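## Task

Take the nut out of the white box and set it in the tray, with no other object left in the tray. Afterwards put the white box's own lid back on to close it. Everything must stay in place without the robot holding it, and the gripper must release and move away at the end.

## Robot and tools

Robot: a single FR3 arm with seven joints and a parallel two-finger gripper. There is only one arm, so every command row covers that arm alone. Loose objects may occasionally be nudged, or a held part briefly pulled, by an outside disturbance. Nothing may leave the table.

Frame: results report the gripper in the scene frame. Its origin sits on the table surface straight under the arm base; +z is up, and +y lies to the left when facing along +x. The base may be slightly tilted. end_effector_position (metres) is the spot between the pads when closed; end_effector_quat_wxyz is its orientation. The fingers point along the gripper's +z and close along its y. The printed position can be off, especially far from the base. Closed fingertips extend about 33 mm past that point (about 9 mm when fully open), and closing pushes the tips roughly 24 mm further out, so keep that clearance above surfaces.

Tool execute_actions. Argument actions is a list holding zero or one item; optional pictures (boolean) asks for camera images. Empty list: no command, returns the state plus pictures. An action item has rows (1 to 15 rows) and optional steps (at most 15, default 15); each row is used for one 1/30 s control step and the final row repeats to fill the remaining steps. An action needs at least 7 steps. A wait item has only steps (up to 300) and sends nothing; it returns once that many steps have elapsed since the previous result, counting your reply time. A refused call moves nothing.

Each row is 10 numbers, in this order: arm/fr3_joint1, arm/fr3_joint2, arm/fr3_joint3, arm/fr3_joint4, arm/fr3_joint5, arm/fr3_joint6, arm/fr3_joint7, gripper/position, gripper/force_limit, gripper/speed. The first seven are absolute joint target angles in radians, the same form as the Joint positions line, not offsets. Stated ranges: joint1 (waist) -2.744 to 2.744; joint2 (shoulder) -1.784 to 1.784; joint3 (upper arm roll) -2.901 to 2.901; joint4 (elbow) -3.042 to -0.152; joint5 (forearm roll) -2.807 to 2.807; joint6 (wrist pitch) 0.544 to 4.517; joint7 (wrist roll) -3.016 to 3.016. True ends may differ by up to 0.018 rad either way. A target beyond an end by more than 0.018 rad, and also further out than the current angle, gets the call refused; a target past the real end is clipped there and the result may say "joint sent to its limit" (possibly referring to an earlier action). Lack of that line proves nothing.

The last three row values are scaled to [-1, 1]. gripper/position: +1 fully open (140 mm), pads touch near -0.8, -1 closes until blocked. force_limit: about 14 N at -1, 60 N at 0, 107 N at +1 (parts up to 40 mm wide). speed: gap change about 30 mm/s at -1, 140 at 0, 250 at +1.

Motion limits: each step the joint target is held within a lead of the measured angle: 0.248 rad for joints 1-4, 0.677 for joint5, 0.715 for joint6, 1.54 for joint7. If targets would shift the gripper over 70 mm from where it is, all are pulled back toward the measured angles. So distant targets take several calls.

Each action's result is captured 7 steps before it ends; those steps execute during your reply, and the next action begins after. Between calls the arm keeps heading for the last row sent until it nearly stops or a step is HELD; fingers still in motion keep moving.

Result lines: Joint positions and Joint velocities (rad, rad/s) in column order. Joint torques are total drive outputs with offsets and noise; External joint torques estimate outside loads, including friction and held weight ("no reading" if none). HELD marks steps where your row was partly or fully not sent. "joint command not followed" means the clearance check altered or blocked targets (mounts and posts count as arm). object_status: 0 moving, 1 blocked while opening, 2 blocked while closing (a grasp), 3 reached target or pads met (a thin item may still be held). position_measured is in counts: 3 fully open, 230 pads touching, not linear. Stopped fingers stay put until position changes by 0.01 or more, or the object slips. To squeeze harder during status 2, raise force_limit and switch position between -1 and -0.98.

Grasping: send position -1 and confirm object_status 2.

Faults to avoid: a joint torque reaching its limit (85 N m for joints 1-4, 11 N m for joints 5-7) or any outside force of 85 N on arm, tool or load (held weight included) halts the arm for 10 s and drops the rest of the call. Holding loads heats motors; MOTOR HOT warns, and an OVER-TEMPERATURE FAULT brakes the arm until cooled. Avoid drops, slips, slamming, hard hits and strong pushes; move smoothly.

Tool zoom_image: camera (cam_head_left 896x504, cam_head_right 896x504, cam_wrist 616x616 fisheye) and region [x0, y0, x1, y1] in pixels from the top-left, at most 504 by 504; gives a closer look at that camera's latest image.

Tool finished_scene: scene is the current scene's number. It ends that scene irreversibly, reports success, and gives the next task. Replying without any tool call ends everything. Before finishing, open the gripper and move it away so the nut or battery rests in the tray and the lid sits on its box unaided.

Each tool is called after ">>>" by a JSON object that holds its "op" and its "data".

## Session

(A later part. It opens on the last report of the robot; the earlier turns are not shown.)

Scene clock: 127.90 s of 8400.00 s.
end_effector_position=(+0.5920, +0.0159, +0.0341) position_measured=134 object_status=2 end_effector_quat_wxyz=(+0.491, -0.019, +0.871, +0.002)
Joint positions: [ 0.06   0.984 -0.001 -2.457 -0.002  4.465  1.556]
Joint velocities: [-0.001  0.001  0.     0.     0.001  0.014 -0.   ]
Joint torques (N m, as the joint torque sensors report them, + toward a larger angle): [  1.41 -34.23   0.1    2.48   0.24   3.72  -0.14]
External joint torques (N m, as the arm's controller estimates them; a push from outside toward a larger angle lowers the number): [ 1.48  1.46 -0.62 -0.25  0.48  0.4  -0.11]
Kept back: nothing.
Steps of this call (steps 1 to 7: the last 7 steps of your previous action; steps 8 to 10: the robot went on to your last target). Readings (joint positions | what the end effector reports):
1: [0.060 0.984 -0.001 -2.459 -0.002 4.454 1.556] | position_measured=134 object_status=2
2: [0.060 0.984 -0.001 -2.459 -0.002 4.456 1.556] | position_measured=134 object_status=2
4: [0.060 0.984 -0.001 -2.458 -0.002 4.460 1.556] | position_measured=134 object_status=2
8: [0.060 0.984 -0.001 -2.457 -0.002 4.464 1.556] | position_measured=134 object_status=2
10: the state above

>>> {"op": "execute_actions", "data": {"actions": [{"rows":[[0.06,0.984,0,-2.457,0,4.465,1.556,0.1,0,-0.3]],"steps":15}]}}

>>> {"op": "execute_actions", "data": {"actions": [{"steps":15}], "pictures": true}}

>>> {"op": "zoom_image", "data": {"camera": "cam_head_left", "region": [340,150,440,250]}}

Scene clock: 128.40 s of 8400.00 s.
end_effector_position=(+0.5922, +0.0159, +0.0346) position_measured=117 object_status=0 end_effector_quat_wxyz=(+0.491, -0.019, +0.871, +0.002)
Joint positions: [ 0.06   0.984 -0.001 -2.457 -0.002  4.467  1.556]
Joint velocities: [-0.001 -0.001 -0.001  0.001 -0.001 -0.    -0.   ]
Joint torques (N m, as the joint torque sensors report them, + toward a larger angle): [  0.97 -35.55   0.21   1.95   0.33   3.06  -0.09]
External joint torques (N m, as the arm's controller estimates them; a push from outside toward a larger angle lowers the number): [ 1.13  0.32 -0.42 -0.87  0.55 -0.28 -0.06]
Steps of this call (steps 1 to 7: the robot went on to your last target; steps 8 to 15: the first 8 steps of this action). Readings (joint positions | what the end effector reports):
8: [0.060 0.984 -0.001 -2.457 -0.002 4.467 1.556] | position_measured=134 object_status=0
9: [0.060 0.984 -0.001 -2.457 -0.002 4.467 1.556] | position_measured=134 object_status=0
11: [0.060 0.984 -0.001 -2.457 -0.002 4.467 1.556] | position_measured=119 object_status=0
15: the state above

Scene clock: 128.90 s of 8400.00 s.
end_effector_position=(+0.5922, +0.0159, +0.0346) position_measured=117 object_status=3 end_effector_quat_wxyz=(+0.491, -0.019, +0.871, +0.002)
Joint positions: [ 0.06   0.984 -0.001 -2.457 -0.002  4.467  1.556]
Joint velocities: [-0.     0.    -0.001  0.    -0.    -0.    -0.001]
Joint torques (N m, as the joint torque sensors report them, + toward a larger angle): [  0.81 -35.35   1.2    2.11   0.23   3.01  -0.16]
External joint torques (N m, as the arm's controller estimates them; a push from outside toward a larger angle lowers the number): [ 0.93  0.37  0.53 -0.66  0.46 -0.32 -0.14]
Kept back: nothing.
Steps of this call (steps 1 to 7: the last 7 steps of your previous action; steps 8 to 15: the robot went on to your last target). Readings (joint positions | what the end effector reports):
1: [0.060 0.984 -0.001 -2.457 -0.002 4.467 1.556] | position_measured=117 object_status=0
2: [0.060 0.984 -0.001 -2.457 -0.002 4.467 1.556] | position_measured=117 object_status=0
4: [0.060 0.984 -0.001 -2.457 -0.002 4.467 1.556] | position_measured=117 object_status=0
8: [0.060 0.984 -0.001 -2.457 -0.002 4.467 1.556] | position_measured=117 object_status=3
15: the state above
The arm was judged still, so your last target was given up. Only a new action makes it travel on or press farther. Fingers that are still opening or closing keep moving.

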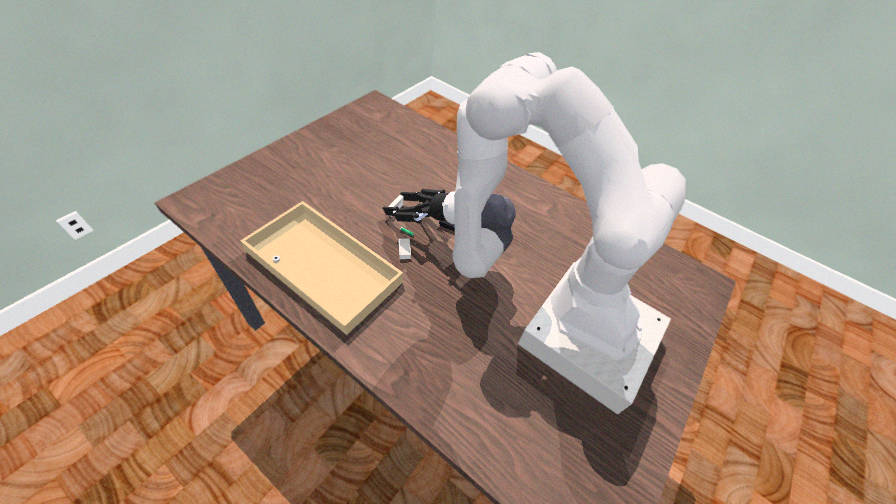

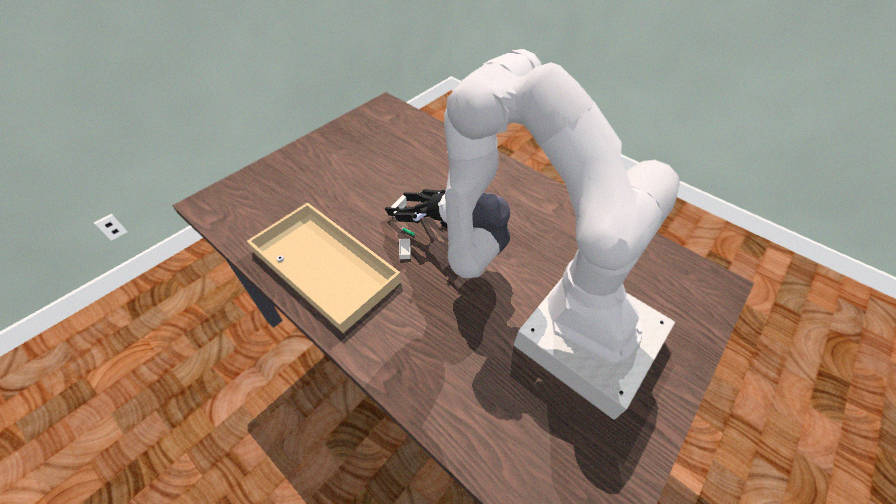

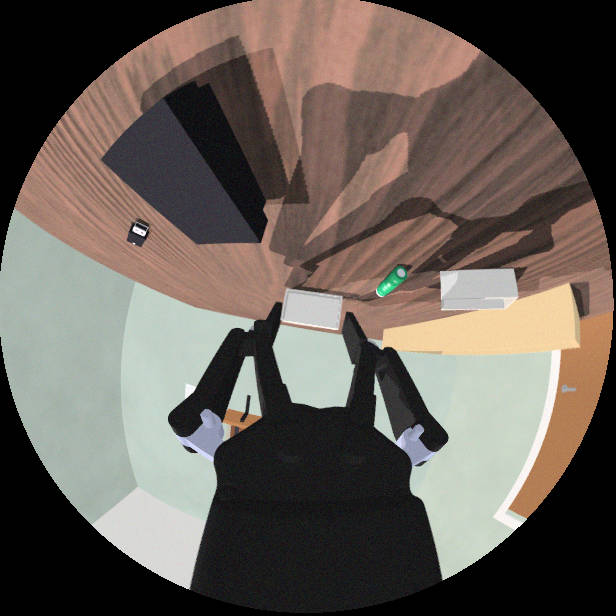

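Region (340, 150, 440, 250) of cam_head_left's 896x504 image, scaled by 5.040, with more detail than that image has.

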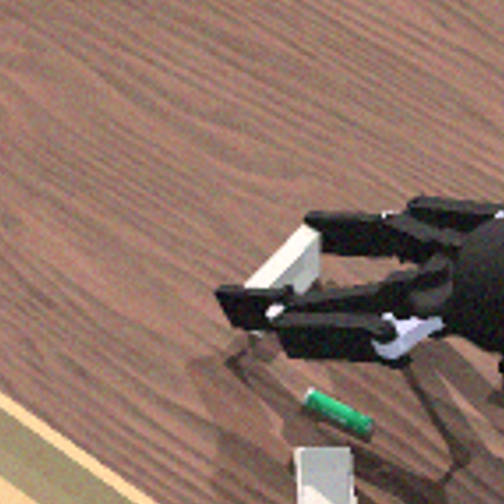

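>>> {"op": "execute_actions", "data": {"actions": [{"rows":[[0.06,0.92,0,-2.46,0,4.44,1.556,0.1,0,0.3],[0.06,0.85,0,-2.46,0,4.4,1.556,0.1,0,0.3],[0.06,0.75,0,-2.46,0,4.3,1.556,0.1,0,0.3],[0.06,0.65,0,-2.45,0,4.2,1.556,0.1,0,0.3],[0.06,0.55,0,-2.42,0,4.0,1.556,-0.8,0,0.3],[0.06,0.45,0,-2.4,0,3.9,1.556,-0.8,0,0.3],[0.06,0.35,0,-2.35,0,3.7,1.556,-0.8,0,0.3],[0.06,0.25,0,-2.3,0,3.4,1.556,-0.8,0,0.3],[0.06,0.22,0,-2.25,0,3.1,1.556,-0.8,0,0.3]],"steps":15}]}}

>>> {"op": "execute_actions", "data": {"actions": [{"steps":15}]}}

>>> {"op": "execute_actions", "data": {"actions": [{"rows":[[0.06,0.28,0,-2.15,0,2.9,1.556,-0.8,0,0.3],[0.06,0.33,0,-2.05,0,2.75,1.556,-0.8,0,0.3],[0.06,0.39,0,-1.97,0,2.6,1.556,-0.8,0,0.3],[0.06,0.44,0,-1.9,0,2.45,1.556,-0.8,0,0.3],[0.06,0.48,0,-1.85,0,2.4,1.556,-0.8,0,0.3],[0.06,0.51,0,-1.846,0,2.375,1.556,-0.8,0,0.3]],"steps":15}]}}

>>> {"op": "execute_actions", "data": {"actions": [{"steps":25}], "pictures": true}}

Scene clock: 130.20 s of 8400.00 s.
end_effector_position=(+0.7050, +0.0192, +0.1734) position_measured=142 object_status=0 end_effector_quat_wxyz=(+0.506, -0.019, +0.862, +0.002)
Joint positions: [ 0.06   0.612 -0.001 -2.389 -0.002  4.061  1.556]
Joint velocities: [-0.    -2.145  0.     1.152 -0.    -3.652  0.001]
Joint torques (N m, as the joint torque sensors report them, + toward a larger angle): [  0.51 -38.43   0.06   7.88   0.7    4.47  -0.14]
External joint torques (N m, as the arm's controller estimates them; a push from outside toward a larger angle lowers the number): [ 0.76 -0.71 -0.29  0.21  0.55 -1.03 -0.1 ]
Steps of this call (steps 1 to 31: nothing new was sent; steps 32 to 39: the first 8 steps of this action). Readings (joint positions | what the end effector reports):
32: [0.060 0.977 -0.001 -2.460 -0.002 4.462 1.556] | position_measured=117 object_status=3
33: [0.060 0.953 -0.001 -2.465 -0.002 4.450 1.556] | position_measured=117 object_status=3
35: [0.060 0.871 -0.001 -2.466 -0.002 4.407 1.556] | position_measured=117 object_status=3
39: the state above

Scene clock: 130.70 s of 8400.00 s.
end_effector_position=(+0.7294, +0.0197, +0.2706) position_measured=229 object_status=0 end_effector_quat_wxyz=(+0.353, -0.020, +0.935, +0.000)
Joint positions: [ 0.06   0.219 -0.001 -2.248 -0.002  3.188  1.556]
Joint velocities: [-0.     0.024  0.001 -0.03   0.    -0.529  0.001]
Joint torques (N m, as the joint torque sensors report them, + toward a larger angle): [  1.06 -36.98   0.41  19.84   1.06   3.45  -0.09]
External joint torques (N m, as the arm's controller estimates them; a push from outside toward a larger angle lowers the number): [ 1.03  1.06  0.17 -2.73  0.54 -0.37 -0.08]
Kept back: nothing.
Steps of this call (steps 1 to 7: the last 7 steps of your previous action; steps 8 to 15: the robot went on to your last target). Readings (joint positions | what the end effector reports):
1: [0.060 0.540 -0.001 -2.348 -0.002 3.935 1.556] | position_measured=151 object_status=0
2: [0.060 0.465 -0.001 -2.312 -0.002 3.810 1.556] | position_measured=161 object_status=0
4: [0.060 0.319 -0.001 -2.267 -0.002 3.584 1.556] | position_measured=180 object_status=0
8: [0.060 0.219 -0.001 -2.237 -0.002 3.385 1.556] | position_measured=217 object_status=0
15: the state above

Scene clock: 130.97 s of 8400.00 s.
end_effector_position=(+0.7363, +0.0197, +0.1950) position_measured=229 object_status=3 end_effector_quat_wxyz=(+0.208, -0.021, +0.978, -0.001)
Joint positions: [ 0.06   0.403 -0.    -1.966 -0.002  2.788  1.556]
Joint velocities: [-0.001  0.6    0.     0.672 -0.002 -1.182  0.001]
Joint torques (N m, as the joint torque sensors report them, + toward a larger angle): [  0.26 -44.24   0.02  19.15   0.86   2.52  -0.19]
External joint torques (N m, as the arm's controller estimates them; a push from outside toward a larger angle lowers the number): [ 0.42  1.   -0.23 -0.17  0.31 -0.54 -0.18]
Steps of this call (steps 1 to 8: the first 8 steps of this action). Readings (joint positions | what the end effector reports):
1: [0.060 0.231 -0.001 -2.227 -0.002 3.144 1.556] | position_measured=229 object_status=3
2: [0.060 0.257 -0.000 -2.180 -0.002 3.080 1.556] | position_measured=229 object_status=3
4: [0.060 0.311 -0.000 -2.090 -0.002 2.967 1.556] | position_measured=229 object_status=3
8: the state above

Scene clock: 131.80 s of 8400.00 s.
end_effector_position=(+0.6507, +0.0170, +0.1147) position_measured=229 object_status=3 end_effector_quat_wxyz=(+0.012, -0.021, +1.000, -0.002)
Joint positions: [ 0.06   0.51  -0.    -1.848 -0.002  2.381  1.556]
Joint velocities: [ 0.    -0.001 -0.    -0.     0.002 -0.023 -0.001]
Joint torques (N m, as the joint torque sensors report them, + toward a larger angle): [  0.86 -44.32   0.72  21.94   1.08   2.05  -0.1 ]
External joint torques (N m, as the arm's controller estimates them; a push from outside toward a larger angle lowers the number): [ 0.94  0.95  0.32  0.31  0.5  -0.44 -0.1 ]
Kept back: nothing.
Steps of this call (steps 1 to 7: the last 7 steps of your previous action; steps 8 to 25: the robot went on to your last target). Readings (joint positions | what the end effector reports):
1: [0.060 0.423 -0.000 -1.944 -0.002 2.747 1.556] | position_measured=229 object_status=3
2: [0.060 0.441 -0.000 -1.925 -0.002 2.706 1.556] | position_measured=229 object_status=3
4: [0.060 0.471 -0.000 -1.892 -0.002 2.624 1.556] | position_measured=229 object_status=3
8: [0.060 0.505 -0.000 -1.859 -0.002 2.490 1.556] | position_measured=229 object_status=3
25: the state above

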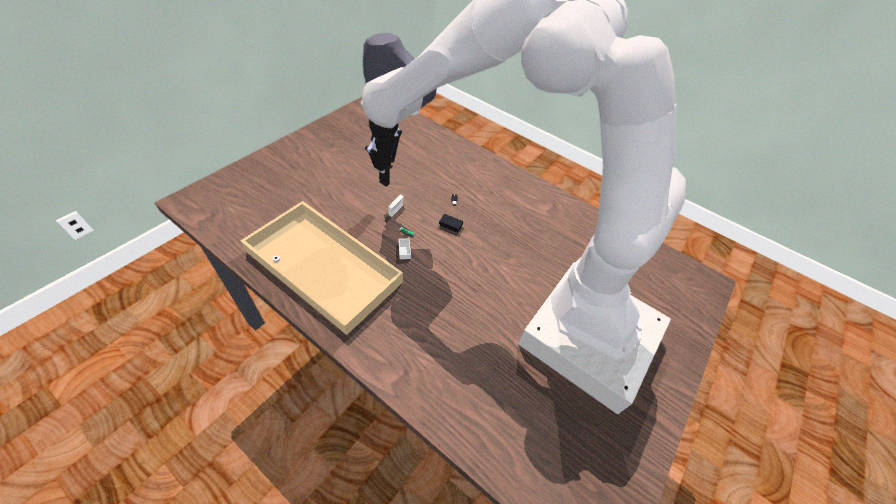

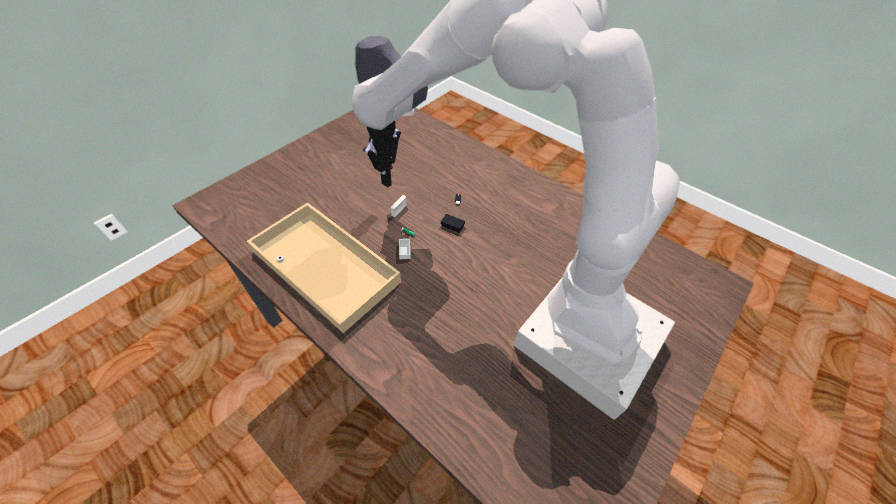

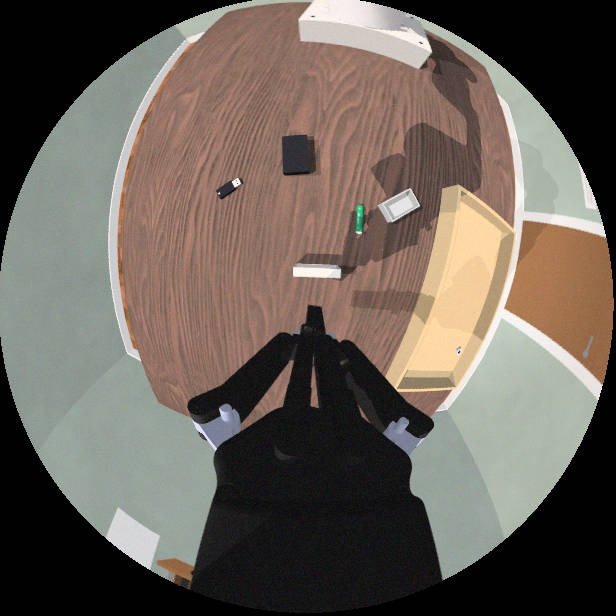

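>>> {"op": "execute_actions", "data": {"actions": [{"rows":[[0.06,0.54,0,-1.846,0,2.40,1.556,-0.8,0,0.3],[0.06,0.57,0,-1.845,0,2.43,1.556,-0.8,0,0.3],[0.06,0.60,0,-1.843,0,2.45,1.556,-0.8,0,0.3],[0.06,0.615,0,-1.8425,0,2.46,1.556,-0.8,0,0.3]],"steps":15}]}}

>>> {"op": "execute_actions", "data": {"actions": [{"rows":[[0.06,0.615,0,-1.8425,0,2.46,1.556,-0.8,0,0.3],[0.06,0.60,0,-1.87,0,2.472,1.556,-0.8,0,0.3],[0.06,0.585,0,-1.895,0,2.484,1.556,-0.8,0,0.3],[0.06,0.57,0,-1.92,0,2.495,1.556,-0.8,0,0.3],[0.06,0.556,0,-1.945,0,2.506,1.556,-0.8,0,0.3],[0.06,0.542,0,-1.97,0,2.517,1.556,-0.8,0,0.3],[0.06,0.528,0,-1.995,0,2.528,1.556,-0.8,0,0.3],[0.06,0.514,0,-2.02,0,2.538,1.556,-0.8,0,0.3],[0.06,0.50,0,-2.045,0,2.548,1.556,-0.8,0,0.3],[0.06,0.485,0,-2.07,0,2.558,1.556,-0.8,0,0.3],[0.06,0.47,0,-2.095,0,2.568,1.556,-0.8,0,0.3]],"steps":15}]}}

>>> {"op": "execute_actions", "data": {"actions": [{"steps":15}], "pictures": true}}

Scene clock: 132.73 s of 8400.00 s.
end_effector_position=(+0.6356, +0.0164, +0.0539) position_measured=229 object_status=3 end_effector_quat_wxyz=(-0.011, -0.021, +1.000, -0.002)
Joint positions: [ 0.06   0.613 -0.    -1.846 -0.002  2.435  1.556]
Joint velocities: [-0.     0.188  0.001 -0.038 -0.     0.102  0.   ]
Joint torques (N m, as the joint torque sensors report them, + toward a larger angle): [  1.   -54.31   0.12  23.11   1.08   3.63  -0.08]
External joint torques (N m, as the arm's controller estimates them; a push from outside toward a larger angle lowers the number): [ 1.13  2.25 -0.38 -2.64  0.49  0.41 -0.08]
Steps of this call (steps 1 to 20: the robot went on to your last target; steps 21 to 28: the first 8 steps of this action). Readings (joint positions | what the end effector reports):
21: [0.060 0.513 -0.000 -1.846 -0.002 2.381 1.556] | position_measured=229 object_status=3
22: [0.060 0.522 -0.000 -1.843 -0.002 2.389 1.556] | position_measured=229 object_status=3
24: [0.060 0.557 -0.000 -1.838 -0.002 2.412 1.556] | position_measured=229 object_status=3
28: the state above

Scene clock: 133.23 s of 8400.00 s.
end_effector_position=(+0.6111, +0.0158, +0.0561) position_measured=229 object_status=3 end_effector_quat_wxyz=(-0.006, -0.021, +1.000, -0.002)
Joint positions: [ 0.06   0.545 -0.    -1.965 -0.002  2.496  1.556]
Joint velocities: [-0.001 -0.399 -0.    -0.692 -0.001  0.221  0.   ]
Joint torques (N m, as the joint torque sensors report them, + toward a larger angle): [  0.88 -42.6   -0.27  18.69   1.04   3.37  -0.07]
External joint torques (N m, as the arm's controller estimates them; a push from outside toward a larger angle lowers the number): [ 1.   -0.49 -0.67 -3.18  0.56  0.58 -0.07]
Steps of this call (steps 1 to 7: the last 7 steps of your previous action; steps 8 to 15: the first 8 steps of this action). Readings (joint positions | what the end effector reports):
8: [0.060 0.617 -0.000 -1.845 -0.002 2.452 1.556] | position_measured=229 object_status=3
9: [0.060 0.613 -0.000 -1.850 -0.002 2.456 1.556] | position_measured=229 object_status=3
11: [0.060 0.596 -0.000 -1.878 -0.002 2.466 1.556] | position_measured=229 object_status=3
15: the state above

Scene clock: 133.73 s of 8400.00 s.
end_effector_position=(+0.5827, +0.0151, +0.0580) position_measured=229 object_status=3 end_effector_quat_wxyz=(-0.001, -0.021, +1.000, -0.002)
Joint positions: [ 0.06   0.472 -0.    -2.093 -0.002  2.561  1.556]
Joint velocities: [-0.    -0.002 -0.    -0.004 -0.001  0.025  0.001]
Joint torques (N m, as the joint torque sensors report them, + toward a larger angle): [  0.62 -42.28  -0.38  16.2    0.97   2.76  -0.08]
External joint torques (N m, as the arm's controller estimates them; a push from outside toward a larger angle lowers the number): [ 0.74 -0.93 -0.71 -2.63  0.52  0.37 -0.08]
Kept back: nothing.
Steps of this call (steps 1 to 7: the last 7 steps of your previous action; steps 8 to 15: the robot went on to your last target). Readings (joint positions | what the end effector reports):
1: [0.060 0.531 -0.000 -1.989 -0.002 2.505 1.556] | position_measured=229 object_status=3
2: [0.060 0.518 -0.000 -2.013 -0.002 2.514 1.556] | position_measured=229 object_status=3
4: [0.060 0.492 -0.000 -2.058 -0.002 2.530 1.556] | position_measured=229 object_status=3
8: [0.060 0.475 -0.000 -2.087 -0.002 2.548 1.556] | position_measured=229 object_status=3
15: the state above

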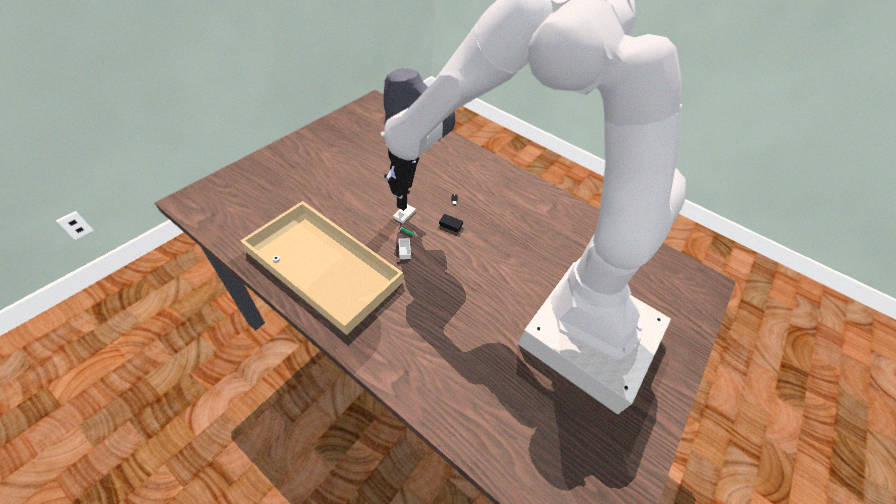

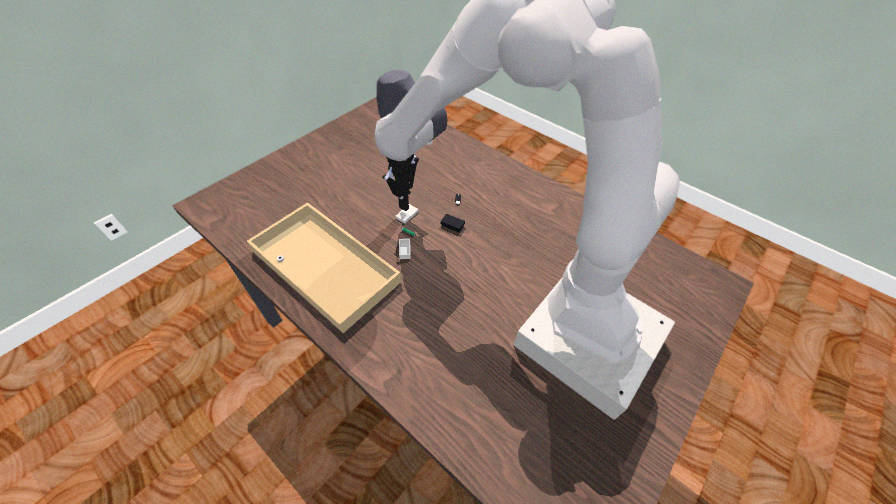

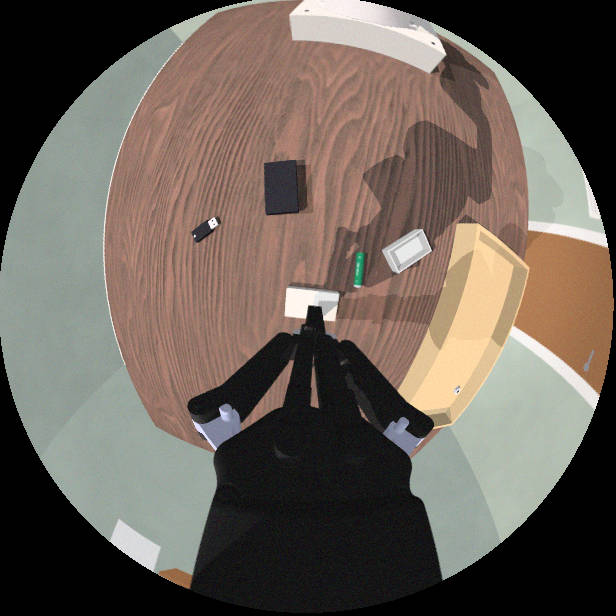

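>>> {"op": "execute_actions", "data": {"actions": [{"rows":[[0.057,0.44,0,-2.11,0,2.55,1.62,-0.8,0,0.3],[0.057,0.415,0,-2.128,0,2.545,1.62,-0.8,0,0.3],[0.057,0.415,0,-2.128,0,2.545,1.62,-0.8,0,0.3],[0.057,0.415,0,-2.128,0,2.545,1.62,0.08,-0.3,0.6]],"steps":15}]}}

>>> {"op": "execute_actions", "data": {"actions": [{"rows":[[0.057,0.415,0,-2.128,0,2.545,1.62,0.08,-0.3,0.6],[0.057,0.415,0,-2.128,0,2.56,1.62,0.08,-0.3,0.6],[0.057,0.43,0,-2.126,0,2.575,1.62,0.08,-0.3,0.6],[0.057,0.45,0,-2.124,0,2.59,1.62,0.08,-0.3,0.6],[0.057,0.47,0,-2.121,0,2.605,1.62,0.08,-0.3,0.6],[0.057,0.48,0,-2.12,0,2.61,1.62,0.08,-0.3,0.6]],"steps":15}]}}

>>> {"op": "execute_actions", "data": {"actions": [{"steps":12}], "pictures": true}}

>>> {"op": "zoom_image", "data": {"camera": "cam_wrist", "region": [245,245,385,385]}}

Scene clock: 134.83 s of 8400.00 s.
end_effector_position=(+0.5809, +0.0151, +0.0782) position_measured=188 object_status=0 end_effector_quat_wxyz=(+0.007, -0.004, +1.000, -0.002)
Joint positions: [ 0.06   0.416 -0.    -2.123 -0.002  2.552  1.591]
Joint velocities: [ 0.001 -0.036 -0.    -0.02  -0.    -0.02   0.084]
Joint torques (N m, as the joint torque sensors report them, + toward a larger angle): [ -0.52 -38.29  -0.07  15.98   0.95   2.07   0.04]
External joint torques (N m, as the arm's controller estimates them; a push from outside toward a larger angle lowers the number): [-0.42 -0.25 -0.36 -2.16  0.49 -0.19  0.04]
Steps of this call (steps 1 to 15: the robot went on to your last target; steps 16 to 25: nothing new was sent; steps 26 to 33: the first 8 steps of this action). Readings (joint positions | what the end effector reports):
26: [0.060 0.467 -0.000 -2.097 -0.002 2.564 1.561] | position_measured=229 object_status=3
27: [0.060 0.456 -0.000 -2.107 -0.002 2.561 1.567] | position_measured=229 object_status=3
29: [0.060 0.434 -0.000 -2.119 -0.002 2.555 1.577] | position_measured=229 object_status=0
33: the state above

Scene clock: 135.33 s of 8400.00 s.
end_effector_position=(+0.5753, +0.0148, +0.0528) position_measured=119 object_status=3 end_effector_quat_wxyz=(-0.000, +0.007, +1.000, -0.002)
Joint positions: [ 0.059  0.467 -0.    -2.121 -0.002  2.585  1.612]
Joint velocities: [ 0.001  0.258 -0.    -0.017 -0.     0.114  0.017]
Joint torques (N m, as the joint torque sensors report them, + toward a larger angle): [ -1.09 -45.34   0.02  18.65   0.95   3.37   0.13]
External joint torques (N m, as the arm's controller estimates them; a push from outside toward a larger angle lowers the number): [-1.03  1.7  -0.38 -2.67  0.5   0.5   0.13]
Steps of this call (steps 1 to 7: the last 7 steps of your previous action; steps 8 to 15: the first 8 steps of this action). Readings (joint positions | what the end effector reports):
8: [0.060 0.415 -0.000 -2.126 -0.002 2.548 1.606] | position_measured=119 object_status=0
9: [0.060 0.415 -0.000 -2.126 -0.002 2.550 1.607] | position_measured=119 object_status=0
11: [0.060 0.422 -0.000 -2.124 -0.002 2.560 1.609] | position_measured=119 object_status=0
15: the state above

Scene clock: 135.73 s of 8400.00 s.
end_effector_position=(+0.5761, +0.0148, +0.0462) position_measured=119 object_status=3 end_effector_quat_wxyz=(+0.002, +0.008, +1.000, -0.002)
Joint positions: [ 0.059  0.481 -0.    -2.122 -0.002  2.605  1.615]
Joint velocities: [-0.002 -0.001 -0.    -0.001  0.001  0.013  0.004]
Joint torques (N m, as the joint torque sensors report them, + toward a larger angle): [ -0.77 -40.89  -0.39  18.49   0.93   2.72   0.01]
External joint torques (N m, as the arm's controller estimates them; a push from outside toward a larger angle lowers the number): [-0.48  0.23 -0.58  0.14  0.49  0.3   0.01]
Kept back: nothing.
Steps of this call (steps 1 to 7: the last 7 steps of your previous action; steps 8 to 12: the robot went on to your last target). Readings (joint positions | what the end effector reports):
1: [0.059 0.474 -0.000 -2.121 -0.002 2.589 1.612] | position_measured=119 object_status=3
2: [0.059 0.478 -0.000 -2.122 -0.002 2.592 1.613] | position_measured=119 object_status=3
4: [0.059 0.481 -0.000 -2.122 -0.002 2.596 1.613] | position_measured=119 object_status=3
8: [0.059 0.481 -0.000 -2.122 -0.002 2.602 1.615] | position_measured=119 object_status=3
12: the state above

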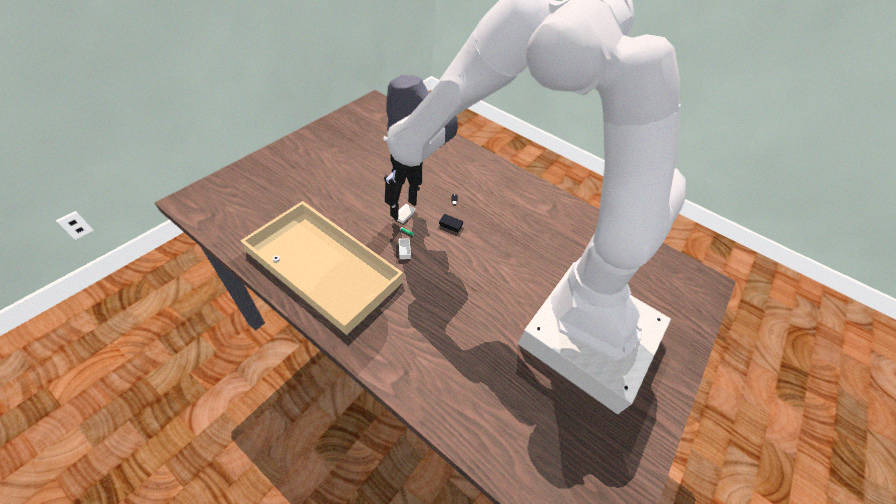

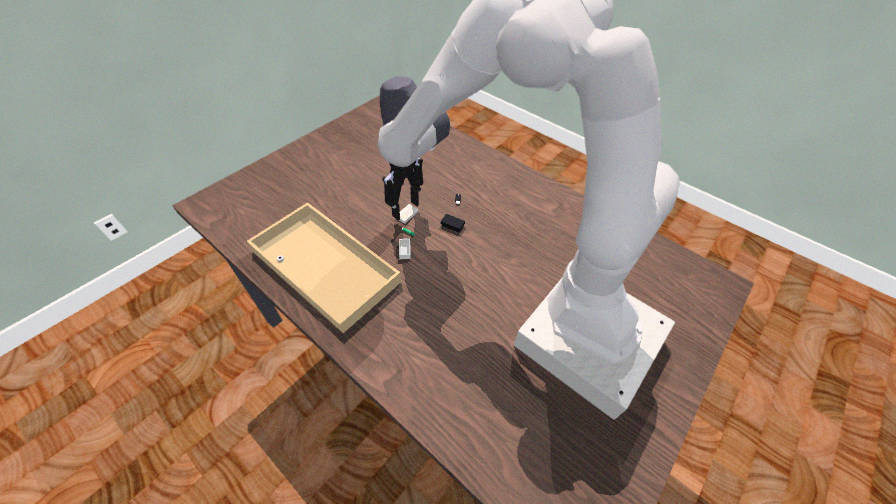

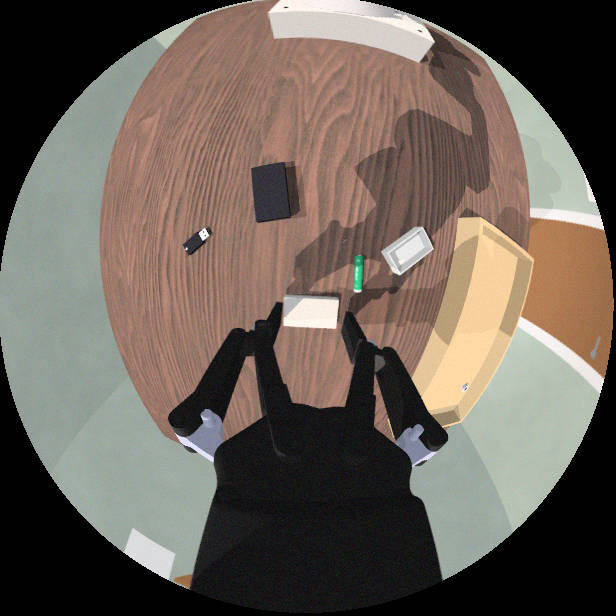

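Region (245, 245, 385, 385) of cam_wrist's 616x616 image, scaled by 3.600, with more detail than that image has.

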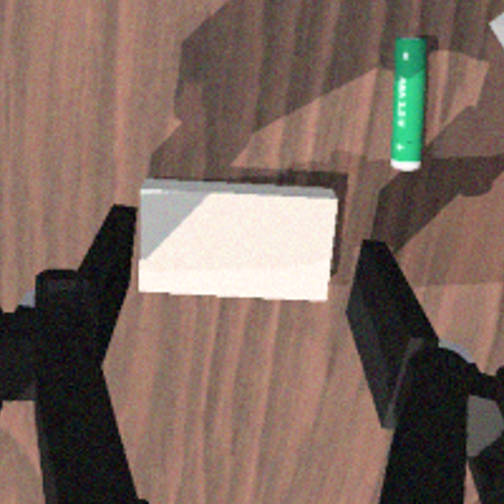

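>>> {"op": "execute_actions", "data": {"actions": [{"rows":[[0.053,0.49,0,-2.12,0,2.618,1.62,0.08,-0.3,0.6],[0.053,0.50,0,-2.118,0,2.625,1.62,0.08,-0.3,0.6],[0.053,0.512,0,-2.116,0,2.631,1.62,0.08,-0.3,0.6]],"steps":15}]}}

>>> {"op": "execute_actions", "data": {"actions": [{"rows":[[0.053,0.512,0,-2.116,0,2.631,1.62,0.08,-0.3,0.6],[0.053,0.512,0,-2.116,0,2.631,1.62,0.08,-0.3,0.6],[0.053,0.512,0,-2.116,0,2.631,1.62,-1,-0.3,-0.4]],"steps":15}]}}

>>> {"op": "execute_actions", "data": {"actions": [{"steps":15}]}}

Scene clock: 136.57 s of 8400.00 s.
end_effector_position=(+0.5730, +0.0126, +0.0318) position_measured=119 object_status=3 end_effector_quat_wxyz=(-0.002, +0.011, +1.000, -0.002)
Joint positions: [ 0.056  0.511 -0.    -2.118 -0.002  2.623  1.617]
Joint velocities: [-0.001  0.033 -0.001  0.001 -0.001  0.028  0.001]
Joint torques (N m, as the joint torque sensors report them, + toward a larger angle): [ -0.42 -41.75   0.91  18.12   0.99   3.08   0.13]
External joint torques (N m, as the arm's controller estimates them; a push from outside toward a larger angle lowers the number): [-0.42  1.91  0.41 -1.06  0.58  0.49  0.13]
Steps of this call (steps 1 to 17: the robot went on to your last target; steps 18 to 25: the first 8 steps of this action). Readings (joint positions | what the end effector reports):
18: [0.059 0.481 -0.000 -2.121 -0.002 2.609 1.617] | position_measured=119 object_status=3
19: [0.058 0.484 -0.000 -2.120 -0.002 2.611 1.617] | position_measured=119 object_status=3
21: [0.057 0.496 -0.000 -2.118 -0.002 2.617 1.617] | position_measured=119 object_status=3
25: the state above

Scene clock: 137.07 s of 8400.00 s.
end_effector_position=(+0.5754, +0.0126, +0.0327) position_measured=135 object_status=0 end_effector_quat_wxyz=(+0.001, +0.011, +1.000, -0.002)
Joint positions: [ 0.056  0.51  -0.    -2.117 -0.002  2.628  1.617]
Joint velocities: [-0.    -0.    -0.    -0.001 -0.     0.    -0.001]
Joint torques (N m, as the joint torque sensors report them, + toward a larger angle): [ -0.71 -40.53  -0.4   17.27   0.89   2.91   0.02]
External joint torques (N m, as the arm's controller estimates them; a push from outside toward a larger angle lowers the number): [-0.56  1.1  -0.74 -0.73  0.48  0.48  0.02]
Steps of this call (steps 1 to 7: the last 7 steps of your previous action; steps 8 to 15: the first 8 steps of this action). Readings (joint positions | what the end effector reports):
8: [0.056 0.511 -0.000 -2.118 -0.002 2.627 1.617] | position_measured=119 object_status=3
9: [0.056 0.511 -0.000 -2.118 -0.002 2.628 1.617] | position_measured=119 object_status=3
11: [0.056 0.511 -0.000 -2.118 -0.002 2.628 1.617] | position_measured=122 object_status=0
15: the state above

Scene clock: 137.57 s of 8400.00 s.
end_effector_position=(+0.5754, +0.0126, +0.0327) position_measured=135 object_status=2 end_effector_quat_wxyz=(+0.001, +0.011, +1.000, -0.002)
Joint positions: [ 0.055  0.51  -0.    -2.117 -0.002  2.629  1.617]
Joint velocities: [-0.001  0.     0.001 -0.     0.001  0.001  0.001]
Joint torques (N m, as the joint torque sensors report them, + toward a larger angle): [ -0.28 -40.27   0.57  18.02   0.97   2.85   0.1 ]
External joint torques (N m, as the arm's controller estimates them; a push from outside toward a larger angle lowers the number): [-0.12  1.24  0.23  0.07  0.55  0.43  0.1 ]
Kept back: nothing.
Steps of this call (steps 1 to 7: the last 7 steps of your previous action; steps 8 to 15: the robot went on to your last target). Readings (joint positions | what the end effector reports):
1: [0.056 0.510 -0.000 -2.117 -0.002 2.628 1.617] | position_measured=135 object_status=0
2: [0.056 0.510 -0.000 -2.117 -0.002 2.628 1.617] | position_measured=135 object_status=0
4: [0.055 0.510 -0.000 -2.117 -0.002 2.629 1.617] | position_measured=135 object_status=0
8: [0.055 0.510 -0.000 -2.117 -0.002 2.629 1.617] | position_measured=135 object_status=2
15: the state above
The arm was judged still, so your last target was given up. Only a new action makes it travel on or press farther. Fingers that are still opening or closing keep moving.

>>> {"op": "execute_actions", "data": {"actions": [{"rows":[[0.055,0.47,0,-2.117,0,2.59,1.62,-1,-0.3,-0.4],[0.055,0.42,0,-2.12,0,2.55,1.6,-1,-0.3,-0.4],[0.07,0.37,0,-2.14,0,2.52,1.55,-1,-0.3,-0.4],[0.1,0.33,0,-2.2,0,2.54,1.5,-1,-0.3,-0.4],[0.14,0.29,0,-2.26,0,2.56,1.4,-1,-0.3,-0.4],[0.18,0.25,0,-2.32,0,2.58,1.3,-1,-0.3,-0.4],[0.22,0.21,0,-2.38,0,2.6,1.23,-1,-0.3,-0.4],[0.256,0.18,0,-2.437,0,2.62,1.16,-1,-0.3,-0.4]],"steps":15}]}}

>>> {"op": "execute_actions", "data": {"actions": [{"steps":25}], "pictures": true}}

>>> {"op": "zoom_image", "data": {"camera": "cam_wrist", "region": [255,240,375,360]}}

Scene clock: 138.57 s of 8400.00 s.
end_effector_position=(+0.5415, +0.0587, +0.1029) position_measured=135 object_status=2 end_effector_quat_wxyz=(+0.019, -0.087, +0.996, -0.002)
Joint positions: [ 0.151  0.27  -0.009 -2.284 -0.001  2.59   1.506]
Joint velocities: [ 0.809 -0.878  0.086 -1.107  0.002  0.122 -0.761]
Joint torques (N m, as the joint torque sensors report them, + toward a larger angle): [  0.08 -23.56  -1.12  14.21   0.68   2.55  -0.54]
External joint torques (N m, as the arm's controller estimates them; a push from outside toward a larger angle lowers the number): [ 2.08 -0.76  0.14 -2.66  0.38  0.51 -0.53]
Steps of this call (steps 1 to 22: nothing new was sent; steps 23 to 30: the first 8 steps of this action). Readings (joint positions | what the end effector reports):
23: [0.055 0.506 -0.000 -2.119 -0.002 2.623 1.617] | position_measured=135 object_status=2
24: [0.055 0.492 -0.000 -2.123 -0.002 2.610 1.616] | position_measured=135 object_status=2
26: [0.063 0.427 -0.004 -2.148 -0.001 2.584 1.600] | position_measured=135 object_status=2
30: the state above

Scene clock: 139.40 s of 8400.00 s.
end_effector_position=(+0.4779, +0.1095, +0.0955) position_measured=135 object_status=2 end_effector_quat_wxyz=(+0.001, -0.301, +0.954, -0.002)
Joint positions: [ 0.257  0.182  0.001 -2.435 -0.001  2.617  1.186]
Joint velocities: [ 0.    -0.001 -0.001 -0.     0.001  0.001 -0.073]
Joint torques (N m, as the joint torque sensors report them, + toward a larger angle): [  0.04 -32.81  -1.45  15.21   0.72   2.9   -0.21]
External joint torques (N m, as the arm's controller estimates them; a push from outside toward a larger angle lowers the number): [ 0.13 -0.78 -1.53 -2.96  0.31  0.46 -0.21]
Kept back: nothing.
Steps of this call (steps 1 to 7: the last 7 steps of your previous action; steps 8 to 25: the robot went on to your last target). Readings (joint positions | what the end effector reports):
1: [0.179 0.243 -0.007 -2.322 -0.001 2.595 1.477] | position_measured=135 object_status=2
2: [0.205 0.220 -0.003 -2.357 -0.001 2.599 1.445] | position_measured=135 object_status=2
4: [0.241 0.196 0.006 -2.403 -0.001 2.604 1.390] | position_measured=135 object_status=2
8: [0.257 0.185 0.006 -2.431 -0.001 2.610 1.309] | position_measured=135 object_status=2
25: the state above

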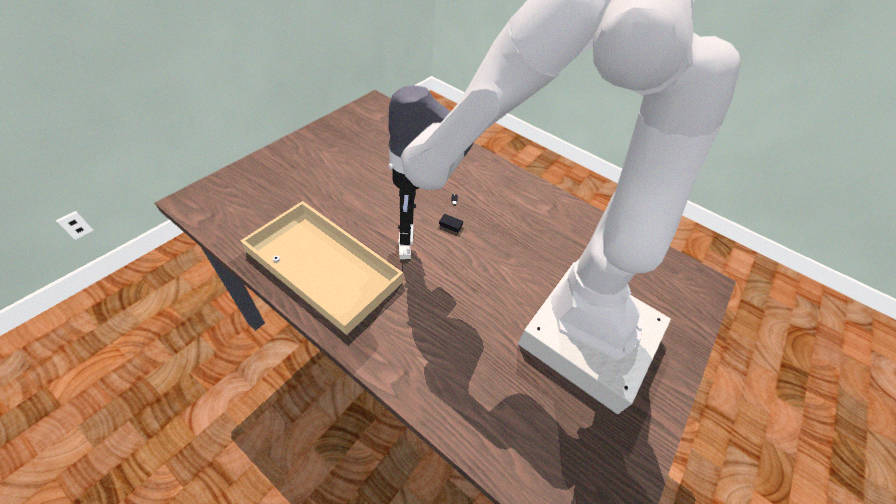

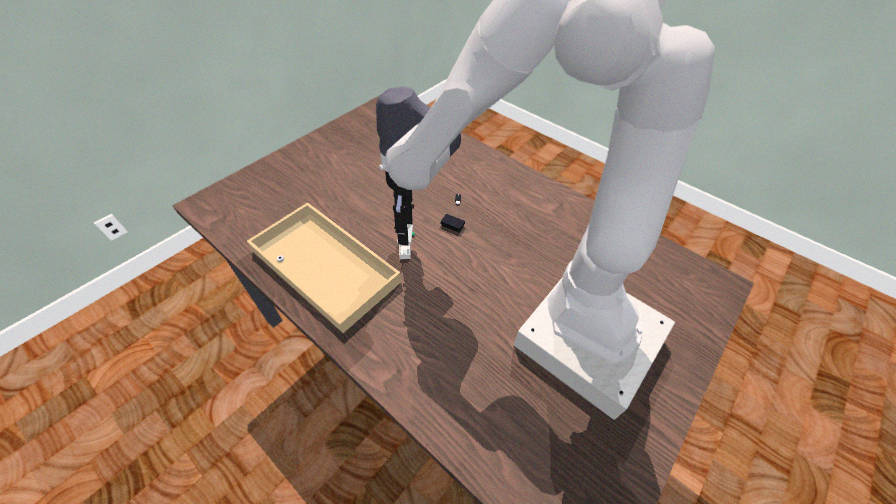

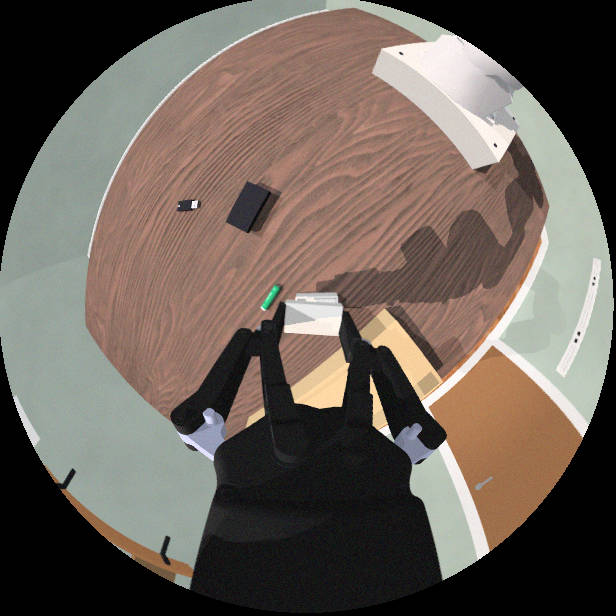

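Region (255, 240, 375, 360) of cam_wrist's 616x616 image, scaled by 4.200, with more detail than that image has.

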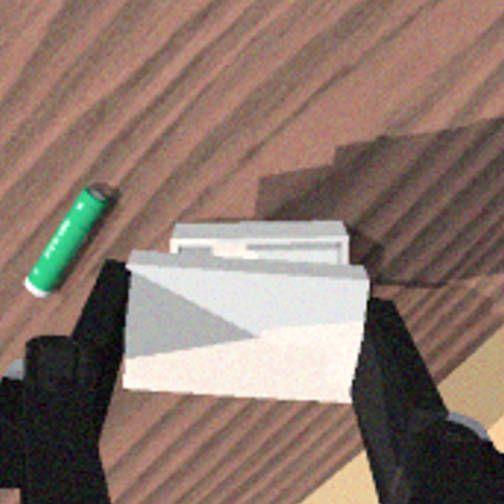

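>>> {"op": "execute_actions", "data": {"actions": []}}

Scene clock: 140.97 s of 8400.00 s.
end_effector_position=(+0.4779, +0.1095, +0.0955) position_measured=135 object_status=2 end_effector_quat_wxyz=(+0.001, -0.311, +0.950, -0.002)
Joint positions: [ 0.257  0.182  0.001 -2.435 -0.001  2.618  1.163]
Joint velocities: [ 0.003 -0.001 -0.001  0.001  0.001 -0.001 -0.002]
Joint torques (N m, as the joint torque sensors report them, + toward a larger angle): [  0.24 -33.54  -0.59  16.08   0.65   2.87  -0.24]
External joint torques (N m, as the arm's controller estimates them; a push from outside toward a larger angle lowers the number): [ 0.24 -1.57 -0.76 -2.05  0.24  0.44 -0.24]
Kept back: nothing.
Steps of this call (steps 1 to 30: the robot went on to your last target; steps 31 to 47: nothing new was sent). Readings (joint positions | what the end effector reports):
1: [0.257 0.182 0.001 -2.435 -0.001 2.617 1.184] | position_measured=135 object_status=2
2: [0.257 0.182 0.001 -2.435 -0.001 2.617 1.182] | position_measured=135 object_status=2
4: [0.257 0.182 0.001 -2.435 -0.001 2.617 1.178] | position_measured=135 object_status=2
8: [0.257 0.182 0.001 -2.435 -0.001 2.617 1.173] | position_measured=135 object_status=2
47: the state above
The arm was judged still, so your last target was given up. Only a new action makes it travel on or press farther. Fingers that are still opening or closing keep moving.

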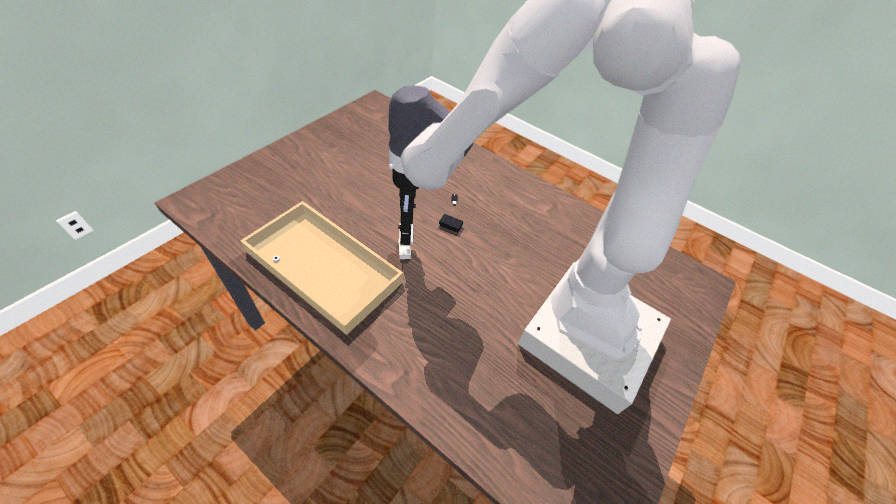

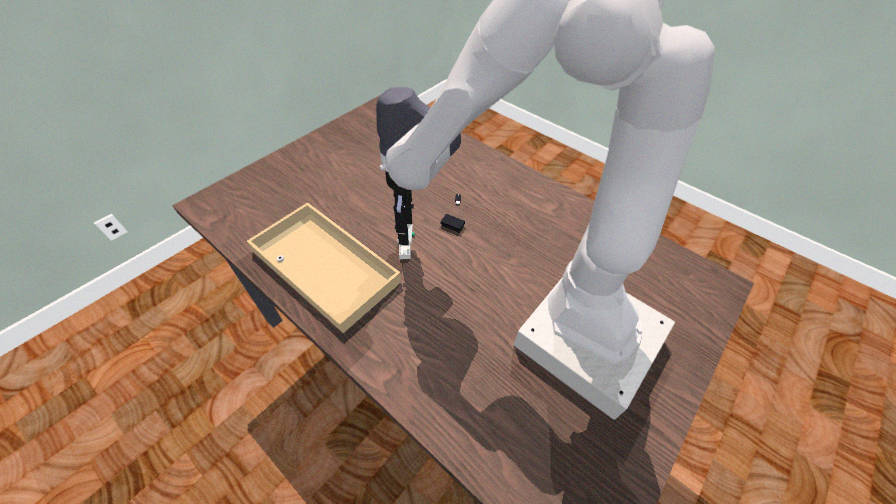

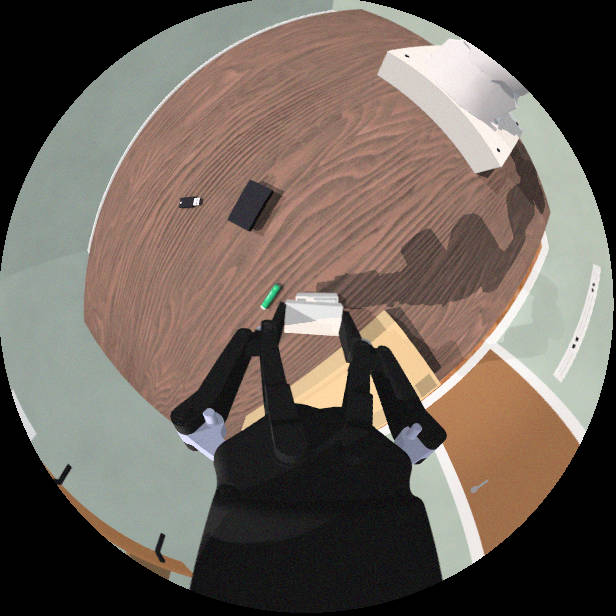

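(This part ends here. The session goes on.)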